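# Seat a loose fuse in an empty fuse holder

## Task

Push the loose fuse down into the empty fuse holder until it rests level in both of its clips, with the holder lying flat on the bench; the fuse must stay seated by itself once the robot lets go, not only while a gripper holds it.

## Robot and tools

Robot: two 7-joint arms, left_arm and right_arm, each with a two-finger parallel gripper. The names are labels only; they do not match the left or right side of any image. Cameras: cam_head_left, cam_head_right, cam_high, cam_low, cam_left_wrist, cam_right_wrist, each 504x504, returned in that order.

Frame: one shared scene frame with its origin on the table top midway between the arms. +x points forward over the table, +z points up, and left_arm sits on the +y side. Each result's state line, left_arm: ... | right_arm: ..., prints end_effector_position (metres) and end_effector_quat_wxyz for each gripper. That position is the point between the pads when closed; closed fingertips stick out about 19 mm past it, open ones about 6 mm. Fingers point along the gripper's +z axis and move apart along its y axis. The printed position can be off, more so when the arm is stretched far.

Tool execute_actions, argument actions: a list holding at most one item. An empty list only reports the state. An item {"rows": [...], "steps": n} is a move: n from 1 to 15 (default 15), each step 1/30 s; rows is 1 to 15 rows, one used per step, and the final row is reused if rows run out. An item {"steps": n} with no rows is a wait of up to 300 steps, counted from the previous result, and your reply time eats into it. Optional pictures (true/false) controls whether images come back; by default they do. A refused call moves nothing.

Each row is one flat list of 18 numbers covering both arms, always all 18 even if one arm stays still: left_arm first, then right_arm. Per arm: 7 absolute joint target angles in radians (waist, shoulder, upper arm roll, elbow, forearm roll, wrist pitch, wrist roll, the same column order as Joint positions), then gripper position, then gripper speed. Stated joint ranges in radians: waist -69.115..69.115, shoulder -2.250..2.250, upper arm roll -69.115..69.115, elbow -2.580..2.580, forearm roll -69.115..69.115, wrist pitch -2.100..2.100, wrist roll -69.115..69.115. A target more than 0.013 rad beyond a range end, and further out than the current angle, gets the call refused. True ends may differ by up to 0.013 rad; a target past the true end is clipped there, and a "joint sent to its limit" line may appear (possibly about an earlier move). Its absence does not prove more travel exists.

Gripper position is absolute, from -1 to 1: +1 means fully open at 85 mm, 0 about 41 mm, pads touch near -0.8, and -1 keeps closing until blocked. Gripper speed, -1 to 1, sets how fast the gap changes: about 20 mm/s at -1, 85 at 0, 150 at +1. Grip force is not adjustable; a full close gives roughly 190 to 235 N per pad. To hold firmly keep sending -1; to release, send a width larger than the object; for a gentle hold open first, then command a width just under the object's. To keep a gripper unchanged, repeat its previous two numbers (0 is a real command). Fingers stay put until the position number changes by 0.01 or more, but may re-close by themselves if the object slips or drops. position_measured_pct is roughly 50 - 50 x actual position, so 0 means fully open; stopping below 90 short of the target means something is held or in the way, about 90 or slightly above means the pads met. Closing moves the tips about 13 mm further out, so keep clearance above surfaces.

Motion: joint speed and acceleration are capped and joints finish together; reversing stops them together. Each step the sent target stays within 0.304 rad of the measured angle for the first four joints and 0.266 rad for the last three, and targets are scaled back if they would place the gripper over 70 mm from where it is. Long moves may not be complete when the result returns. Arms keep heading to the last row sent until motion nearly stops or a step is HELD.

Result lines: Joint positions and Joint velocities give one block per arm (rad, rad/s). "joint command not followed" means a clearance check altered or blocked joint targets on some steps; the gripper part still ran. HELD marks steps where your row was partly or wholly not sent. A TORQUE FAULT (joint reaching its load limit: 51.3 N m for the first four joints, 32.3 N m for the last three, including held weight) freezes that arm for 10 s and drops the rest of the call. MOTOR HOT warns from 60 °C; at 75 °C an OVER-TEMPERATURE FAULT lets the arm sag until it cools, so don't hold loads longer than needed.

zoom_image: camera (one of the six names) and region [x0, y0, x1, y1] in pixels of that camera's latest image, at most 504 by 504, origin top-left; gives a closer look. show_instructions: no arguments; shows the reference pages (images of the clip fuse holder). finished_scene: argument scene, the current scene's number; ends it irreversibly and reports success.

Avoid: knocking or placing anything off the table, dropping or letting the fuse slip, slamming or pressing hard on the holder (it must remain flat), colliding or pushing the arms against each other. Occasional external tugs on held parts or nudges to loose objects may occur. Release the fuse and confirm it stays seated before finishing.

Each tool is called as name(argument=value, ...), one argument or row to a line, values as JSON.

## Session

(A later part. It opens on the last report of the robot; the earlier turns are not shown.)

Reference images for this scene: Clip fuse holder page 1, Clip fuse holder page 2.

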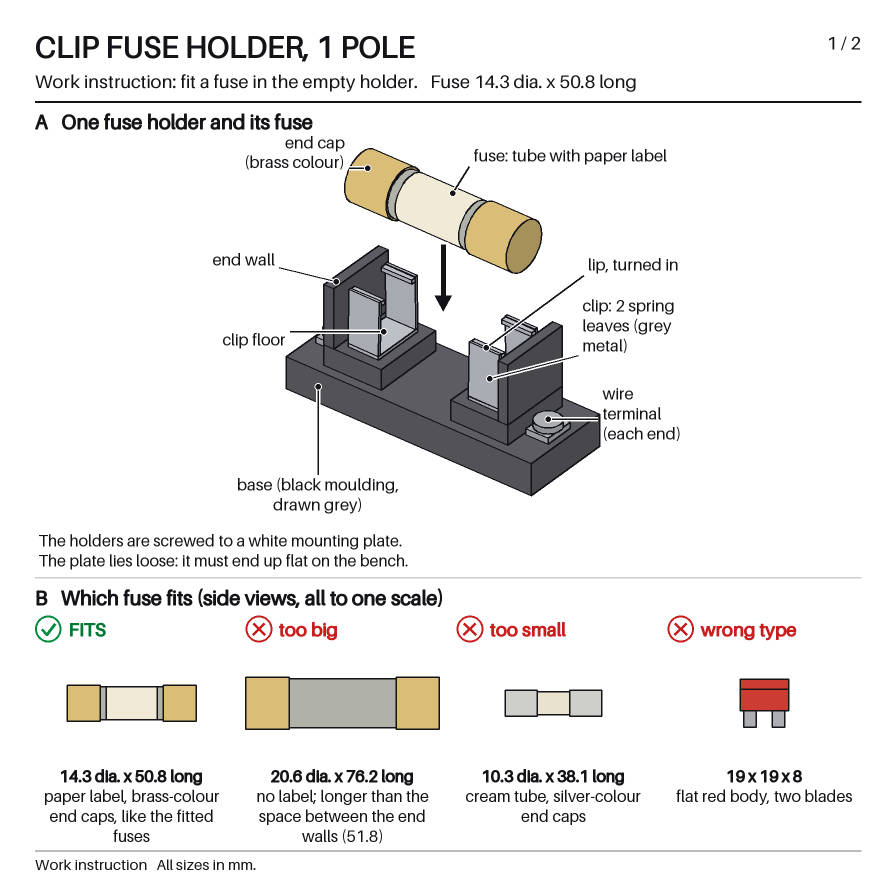

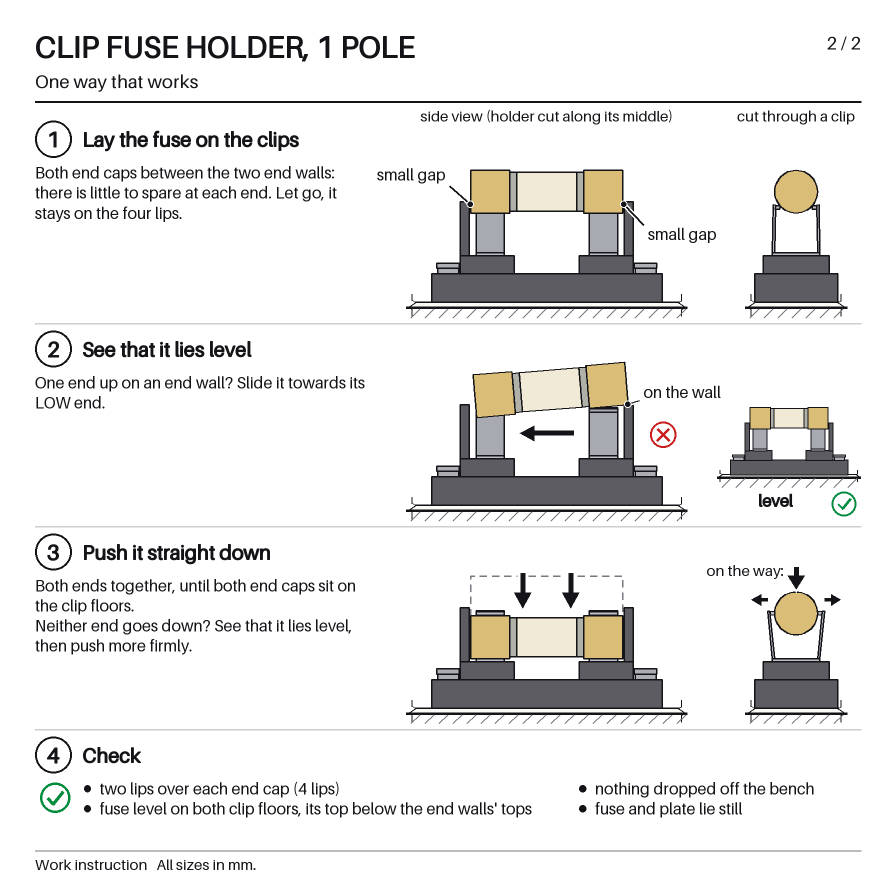

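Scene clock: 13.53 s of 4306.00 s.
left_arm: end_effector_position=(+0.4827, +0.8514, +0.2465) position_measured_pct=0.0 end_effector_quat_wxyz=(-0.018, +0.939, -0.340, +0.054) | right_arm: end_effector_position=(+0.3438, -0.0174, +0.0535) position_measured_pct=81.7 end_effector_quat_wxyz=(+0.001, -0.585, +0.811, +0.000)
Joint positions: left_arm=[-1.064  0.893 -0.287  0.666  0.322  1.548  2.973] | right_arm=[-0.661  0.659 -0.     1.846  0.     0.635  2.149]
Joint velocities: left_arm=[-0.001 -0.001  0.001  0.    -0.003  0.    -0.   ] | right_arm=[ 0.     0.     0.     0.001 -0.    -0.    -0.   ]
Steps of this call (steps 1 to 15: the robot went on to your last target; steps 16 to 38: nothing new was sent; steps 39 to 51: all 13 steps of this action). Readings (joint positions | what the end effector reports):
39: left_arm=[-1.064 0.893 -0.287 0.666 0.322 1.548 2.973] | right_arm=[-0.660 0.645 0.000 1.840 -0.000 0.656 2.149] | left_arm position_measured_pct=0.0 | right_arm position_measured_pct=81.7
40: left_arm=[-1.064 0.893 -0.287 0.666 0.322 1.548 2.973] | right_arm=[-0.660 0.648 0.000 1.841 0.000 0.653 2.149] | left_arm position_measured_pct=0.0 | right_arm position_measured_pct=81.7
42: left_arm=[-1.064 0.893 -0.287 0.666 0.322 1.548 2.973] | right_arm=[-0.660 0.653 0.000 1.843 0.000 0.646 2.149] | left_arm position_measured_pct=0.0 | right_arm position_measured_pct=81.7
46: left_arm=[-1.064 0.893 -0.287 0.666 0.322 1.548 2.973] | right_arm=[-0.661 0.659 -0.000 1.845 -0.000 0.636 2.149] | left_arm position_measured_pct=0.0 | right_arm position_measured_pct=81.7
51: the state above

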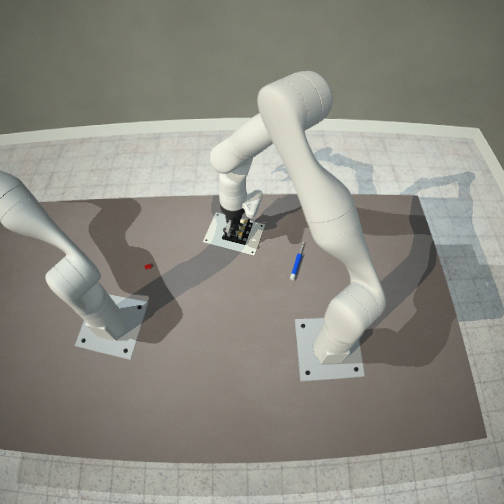

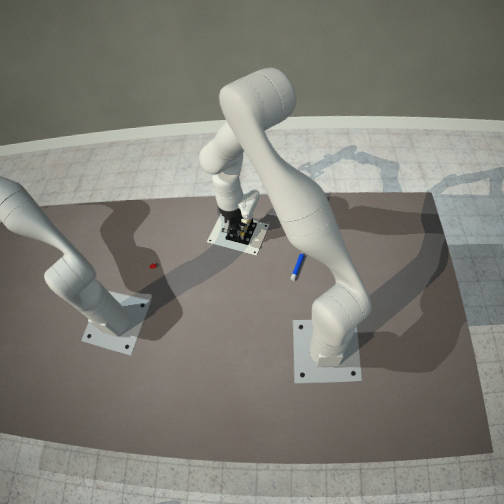

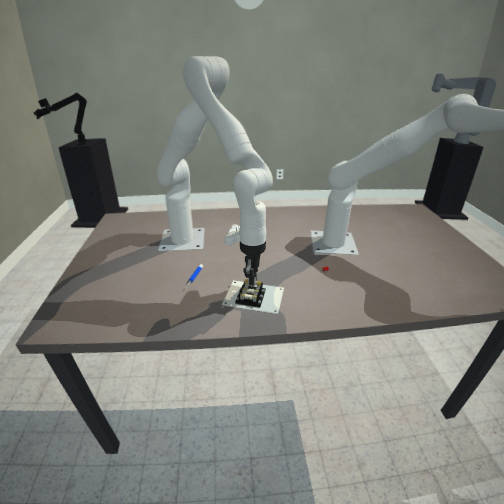

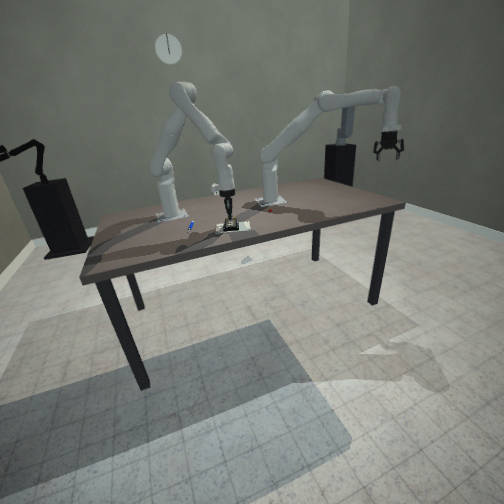

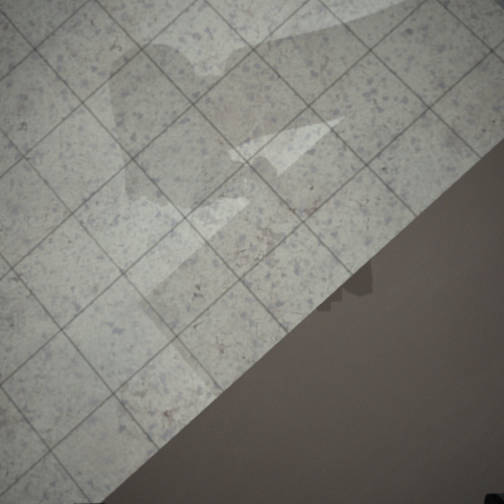

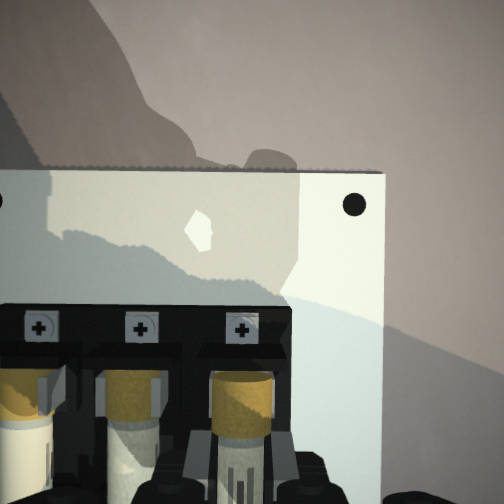

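execute_actions(
  actions=[
    {"rows": [[-1.064,0.893,-0.287,0.666,0.322,1.548,2.973,1,0, -0.6605,0.6641,0,1.8464,0,0.6310,2.1486,-1,-0.5],[-1.064,0.893,-0.287,0.666,0.322,1.548,2.973,1,0, -0.6605,0.6661,0,1.8470,0,0.6284,2.1486,-1,-0.5],[-1.064,0.893,-0.287,0.666,0.322,1.548,2.973,1,0, -0.6605,0.6682,0,1.8476,0,0.6259,2.1486,-1,-0.5],[-1.064,0.893,-0.287,0.666,0.322,1.548,2.973,1,0, -0.6605,0.6702,0,1.8481,0,0.6233,2.1486,-1,-0.5],[-1.064,0.893,-0.287,0.666,0.322,1.548,2.973,1,0, -0.6605,0.6722,0,1.8487,0,0.6207,2.1486,-1,-0.5],[-1.064,0.893,-0.287,0.666,0.322,1.548,2.973,1,0, -0.6605,0.6742,0,1.8493,0,0.6181,2.1486,-1,-0.5],[-1.064,0.893,-0.287,0.666,0.322,1.548,2.973,1,0, -0.6605,0.6762,0,1.8499,0,0.6155,2.1486,-1,-0.5],[-1.064,0.893,-0.287,0.666,0.322,1.548,2.973,1,0, -0.6605,0.6782,0,1.8505,0,0.6129,2.1486,-1,-0.5],[-1.064,0.893,-0.287,0.666,0.322,1.548,2.973,1,0, -0.6605,0.6802,0,1.8510,0,0.6103,2.1486,-1,-0.5],[-1.064,0.893,-0.287,0.666,0.322,1.548,2.973,1,0, -0.6605,0.6822,0,1.8516,0,0.6078,2.1486,-1,-0.5],[-1.064,0.893,-0.287,0.666,0.322,1.548,2.973,1,0, -0.6605,0.6842,0,1.8522,0,0.6052,2.1486,-1,-0.5],[-1.064,0.893,-0.287,0.666,0.322,1.548,2.973,1,0, -0.6605,0.6863,0,1.8528,0,0.6026,2.1486,-1,-0.5],[-1.064,0.893,-0.287,0.666,0.322,1.548,2.973,1,0, -0.6605,0.6883,0,1.8533,0,0.6000,2.1486,-1,-0.5],[-1.064,0.893,-0.287,0.666,0.322,1.548,2.973,1,0, -0.6605,0.6903,0,1.8539,0,0.5974,2.1486,-1,-0.5],[-1.064,0.893,-0.287,0.666,0.322,1.548,2.973,1,0, -0.6605,0.6923,0,1.8545,0,0.5948,2.1486,-1,-0.5]], "steps": 15},
  ],
  pictures=false,
)

execute_actions(
  actions=[
    {"steps": 8},
  ],
  pictures=false,
)

Scene clock: 15.93 s of 4306.00 s.
left_arm: end_effector_position=(+0.4827, +0.8514, +0.2465) position_measured_pct=0.0 end_effector_quat_wxyz=(-0.018, +0.939, -0.340, +0.054) | right_arm: end_effector_position=(+0.3444, -0.0168, +0.0406) position_measured_pct=81.7 end_effector_quat_wxyz=(+0.002, -0.585, +0.811, +0.000)
Joint positions: left_arm=[-1.064  0.893 -0.287  0.666  0.322  1.548  2.973] | right_arm=[-0.661  0.685 -0.     1.854 -0.     0.599  2.149]
Joint velocities: left_arm=[-0.001 -0.001  0.002 -0.     0.001  0.     0.001] | right_arm=[-0.     0.081 -0.001  0.005 -0.    -0.077 -0.   ]
Steps of this call (steps 1 to 15: the robot went on to your last target; steps 16 to 57: nothing new was sent; steps 58 to 72: all 15 steps of this action). Readings (joint positions | what the end effector reports):
58: left_arm=[-1.064 0.893 -0.287 0.666 0.322 1.548 2.973] | right_arm=[-0.661 0.659 -0.000 1.846 0.000 0.635 2.149] | left_arm position_measured_pct=0.0 | right_arm position_measured_pct=81.7
59: left_arm=[-1.064 0.893 -0.287 0.666 0.322 1.548 2.973] | right_arm=[-0.661 0.660 -0.000 1.846 -0.000 0.634 2.149] | left_arm position_measured_pct=0.0 | right_arm position_measured_pct=81.7
61: left_arm=[-1.064 0.893 -0.287 0.666 0.322 1.548 2.973] | right_arm=[-0.661 0.661 -0.000 1.847 -0.000 0.631 2.149] | left_arm position_measured_pct=0.0 | right_arm position_measured_pct=81.7
65: left_arm=[-1.064 0.893 -0.287 0.666 0.322 1.548 2.973] | right_arm=[-0.661 0.663 -0.000 1.850 -0.000 0.623 2.149] | left_arm position_measured_pct=0.0 | right_arm position_measured_pct=81.7
72: the state above

Scene clock: 16.20 s of 4306.00 s.
left_arm: end_effector_position=(+0.4827, +0.8514, +0.2465) position_measured_pct=0.0 end_effector_quat_wxyz=(-0.018, +0.939, -0.340, +0.054) | right_arm: end_effector_position=(+0.3444, -0.0168, +0.0405) position_measured_pct=81.7 end_effector_quat_wxyz=(+0.003, -0.585, +0.811, +0.000)
Joint positions: left_arm=[-1.064  0.893 -0.287  0.666  0.322  1.548  2.973] | right_arm=[-0.661  0.685 -0.     1.854 -0.     0.598  2.149]
Joint velocities: left_arm=[-0.     0.     0.    -0.     0.001  0.    -0.002] | right_arm=[-0.    -0.    -0.    -0.001 -0.    -0.    -0.001]
Steps of this call (steps 1 to 8: the robot went on to your last target). Readings (joint positions | what the end effector reports):
1: left_arm=[-1.064 0.893 -0.287 0.666 0.322 1.548 2.973] | right_arm=[-0.661 0.685 -0.000 1.854 -0.000 0.598 2.149] | left_arm position_measured_pct=0.0 | right_arm position_measured_pct=81.7
2: left_arm=[-1.064 0.893 -0.287 0.666 0.322 1.548 2.973] | right_arm=[-0.661 0.685 -0.000 1.854 -0.000 0.598 2.149] | left_arm position_measured_pct=0.0 | right_arm position_measured_pct=81.7
4: left_arm=[-1.064 0.893 -0.287 0.666 0.322 1.548 2.973] | right_arm=[-0.661 0.685 -0.000 1.854 -0.000 0.598 2.149] | left_arm position_measured_pct=0.0 | right_arm position_measured_pct=81.7
8: the state above

Bottomed. Release and lift.

execute_actions(
  actions=[
    {"rows": [[-1.064,0.893,-0.287,0.666,0.322,1.548,2.973,1,0, -0.661,0.685,0,1.853,0,0.600,2.149,-0.42,-0.5]], "steps": 10},
  ],
  pictures=false,
)

execute_actions(
  actions=[
    {"rows": [[-1.064,0.893,-0.287,0.666,0.322,1.548,2.973,1,0, -0.661,0.6443,0,1.8401,0,0.6552,2.149,-0.42,-0.5],[-1.064,0.893,-0.287,0.666,0.322,1.548,2.973,1,0, -0.661,0.6443,0,1.8401,0,0.6552,2.149,-0.42,-0.5],[-1.064,0.893,-0.287,0.666,0.322,1.548,2.973,1,0, -0.661,0.6443,0,1.8401,0,0.6552,2.149,-0.42,-0.5],[-1.064,0.893,-0.287,0.666,0.322,1.548,2.973,1,0, -0.661,0.6443,0,1.8401,0,0.6552,2.149,-0.42,-0.5],[-1.064,0.893,-0.287,0.666,0.322,1.548,2.973,1,0, -0.661,0.6443,0,1.8401,0,0.6552,2.149,-0.42,-0.5],[-1.064,0.893,-0.287,0.666,0.322,1.548,2.973,1,0, -0.70,0.61,0,1.75,0,0.78,2.11,-0.42,-0.5]], "steps": 15},
  ],
)

Scene clock: 17.37 s of 4306.00 s.
left_arm: end_effector_position=(+0.4827, +0.8514, +0.2465) position_measured_pct=0.0 end_effector_quat_wxyz=(-0.018, +0.939, -0.340, +0.054) | right_arm: end_effector_position=(+0.3444, -0.0169, +0.0406) position_measured_pct=71.4 end_effector_quat_wxyz=(+0.002, -0.585, +0.811, +0.000)
Joint positions: left_arm=[-1.064  0.893 -0.287  0.666  0.322  1.548  2.973] | right_arm=[-0.661  0.685  0.     1.853  0.     0.6    2.149]
Joint velocities: left_arm=[ 0.001 -0.001  0.001  0.    -0.001  0.001  0.001] | right_arm=[-0.     0.002 -0.    -0.    -0.     0.    -0.001]
Steps of this call (steps 1 to 15: the robot went on to your last target; steps 16 to 25: nothing new was sent; steps 26 to 35: all 10 steps of this action). Readings (joint positions | what the end effector reports):
26: left_arm=[-1.064 0.893 -0.287 0.666 0.322 1.548 2.973] | right_arm=[-0.661 0.683 -0.000 1.854 -0.000 0.598 2.149] | left_arm position_measured_pct=0.0 | right_arm position_measured_pct=81.7
27: left_arm=[-1.064 0.893 -0.287 0.666 0.322 1.548 2.973] | right_arm=[-0.661 0.682 -0.000 1.854 -0.000 0.599 2.149] | left_arm position_measured_pct=0.0 | right_arm position_measured_pct=81.7
29: left_arm=[-1.064 0.893 -0.287 0.666 0.322 1.548 2.973] | right_arm=[-0.661 0.683 -0.000 1.853 -0.000 0.600 2.149] | left_arm position_measured_pct=0.0 | right_arm position_measured_pct=78.6
33: left_arm=[-1.064 0.893 -0.287 0.666 0.322 1.548 2.973] | right_arm=[-0.661 0.685 -0.000 1.853 0.000 0.600 2.149] | left_arm position_measured_pct=0.0 | right_arm position_measured_pct=72.6
35: the state above

Scene clock: 17.87 s of 4306.00 s.
left_arm: end_effector_position=(+0.4827, +0.8514, +0.2465) position_measured_pct=0.0 end_effector_quat_wxyz=(-0.018, +0.939, -0.340, +0.054) | right_arm: end_effector_position=(+0.3474, +0.0079, +0.0948) position_measured_pct=71.0 end_effector_quat_wxyz=(+0.001, -0.585, +0.811, +0.000)
Joint positions: left_arm=[-1.064  0.893 -0.287  0.666  0.322  1.548  2.973] | right_arm=[-0.698  0.611 -0.001  1.75  -0.     0.779  2.11 ]
Joint velocities: left_arm=[-0.001  0.     0.001 -0.     0.001  0.001  0.   ] | right_arm=[-0.011 -0.007  0.014 -0.001  0.005  0.02  -0.   ]
Steps of this call (steps 1 to 15: all 15 steps of this action). Readings (joint positions | what the end effector reports):
1: left_arm=[-1.064 0.893 -0.287 0.666 0.322 1.548 2.973] | right_arm=[-0.661 0.683 -0.000 1.853 0.000 0.601 2.149] | left_arm position_measured_pct=0.0 | right_arm position_measured_pct=71.0
2: left_arm=[-1.064 0.893 -0.287 0.666 0.322 1.548 2.973] | right_arm=[-0.661 0.677 -0.000 1.852 -0.000 0.608 2.149] | left_arm position_measured_pct=0.0 | right_arm position_measured_pct=71.0
4: left_arm=[-1.064 0.893 -0.287 0.666 0.322 1.548 2.973] | right_arm=[-0.661 0.654 -0.000 1.844 -0.000 0.638 2.149] | left_arm position_measured_pct=0.0 | right_arm position_measured_pct=71.0
8: left_arm=[-1.064 0.893 -0.287 0.666 0.322 1.548 2.973] | right_arm=[-0.670 0.636 0.001 1.823 0.000 0.685 2.142] | left_arm position_measured_pct=0.0 | right_arm position_measured_pct=71.0
15: the state above

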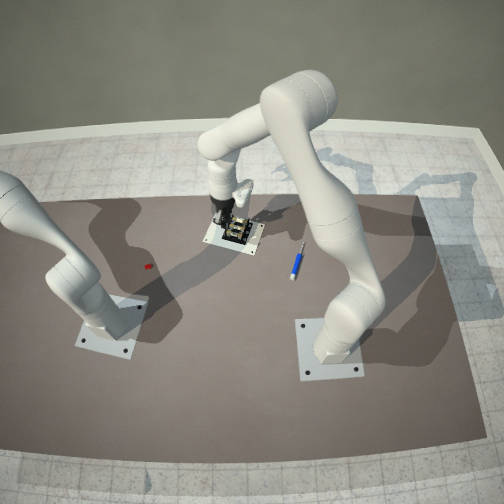

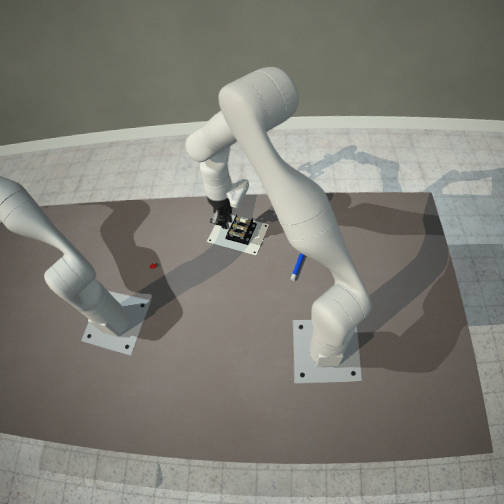

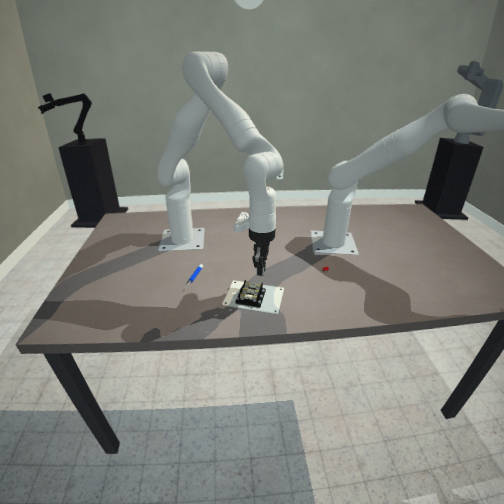

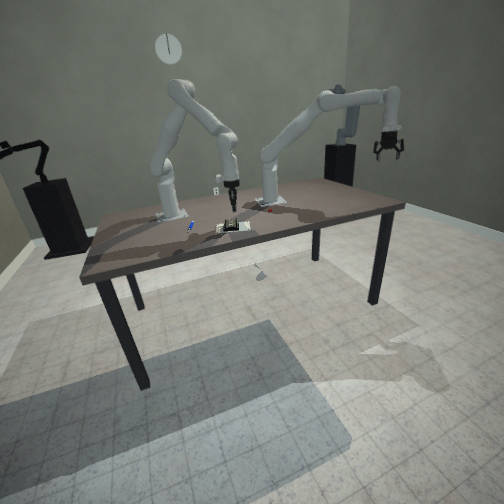

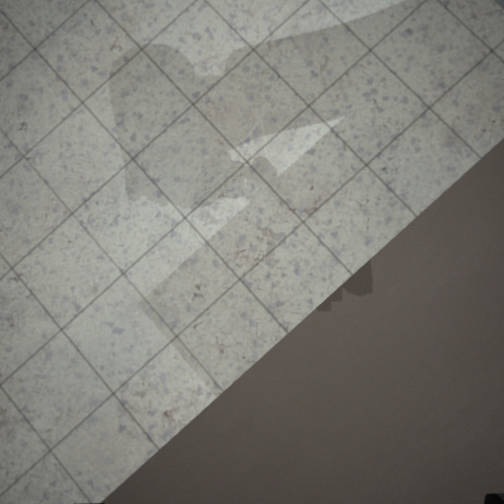

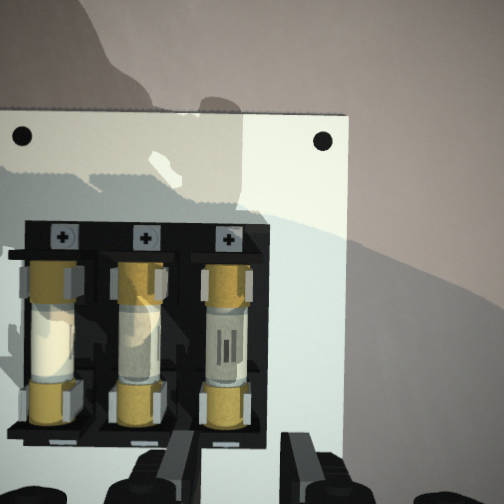

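finished_scene(
  scene=2,
)

The scene is finished: the task was done.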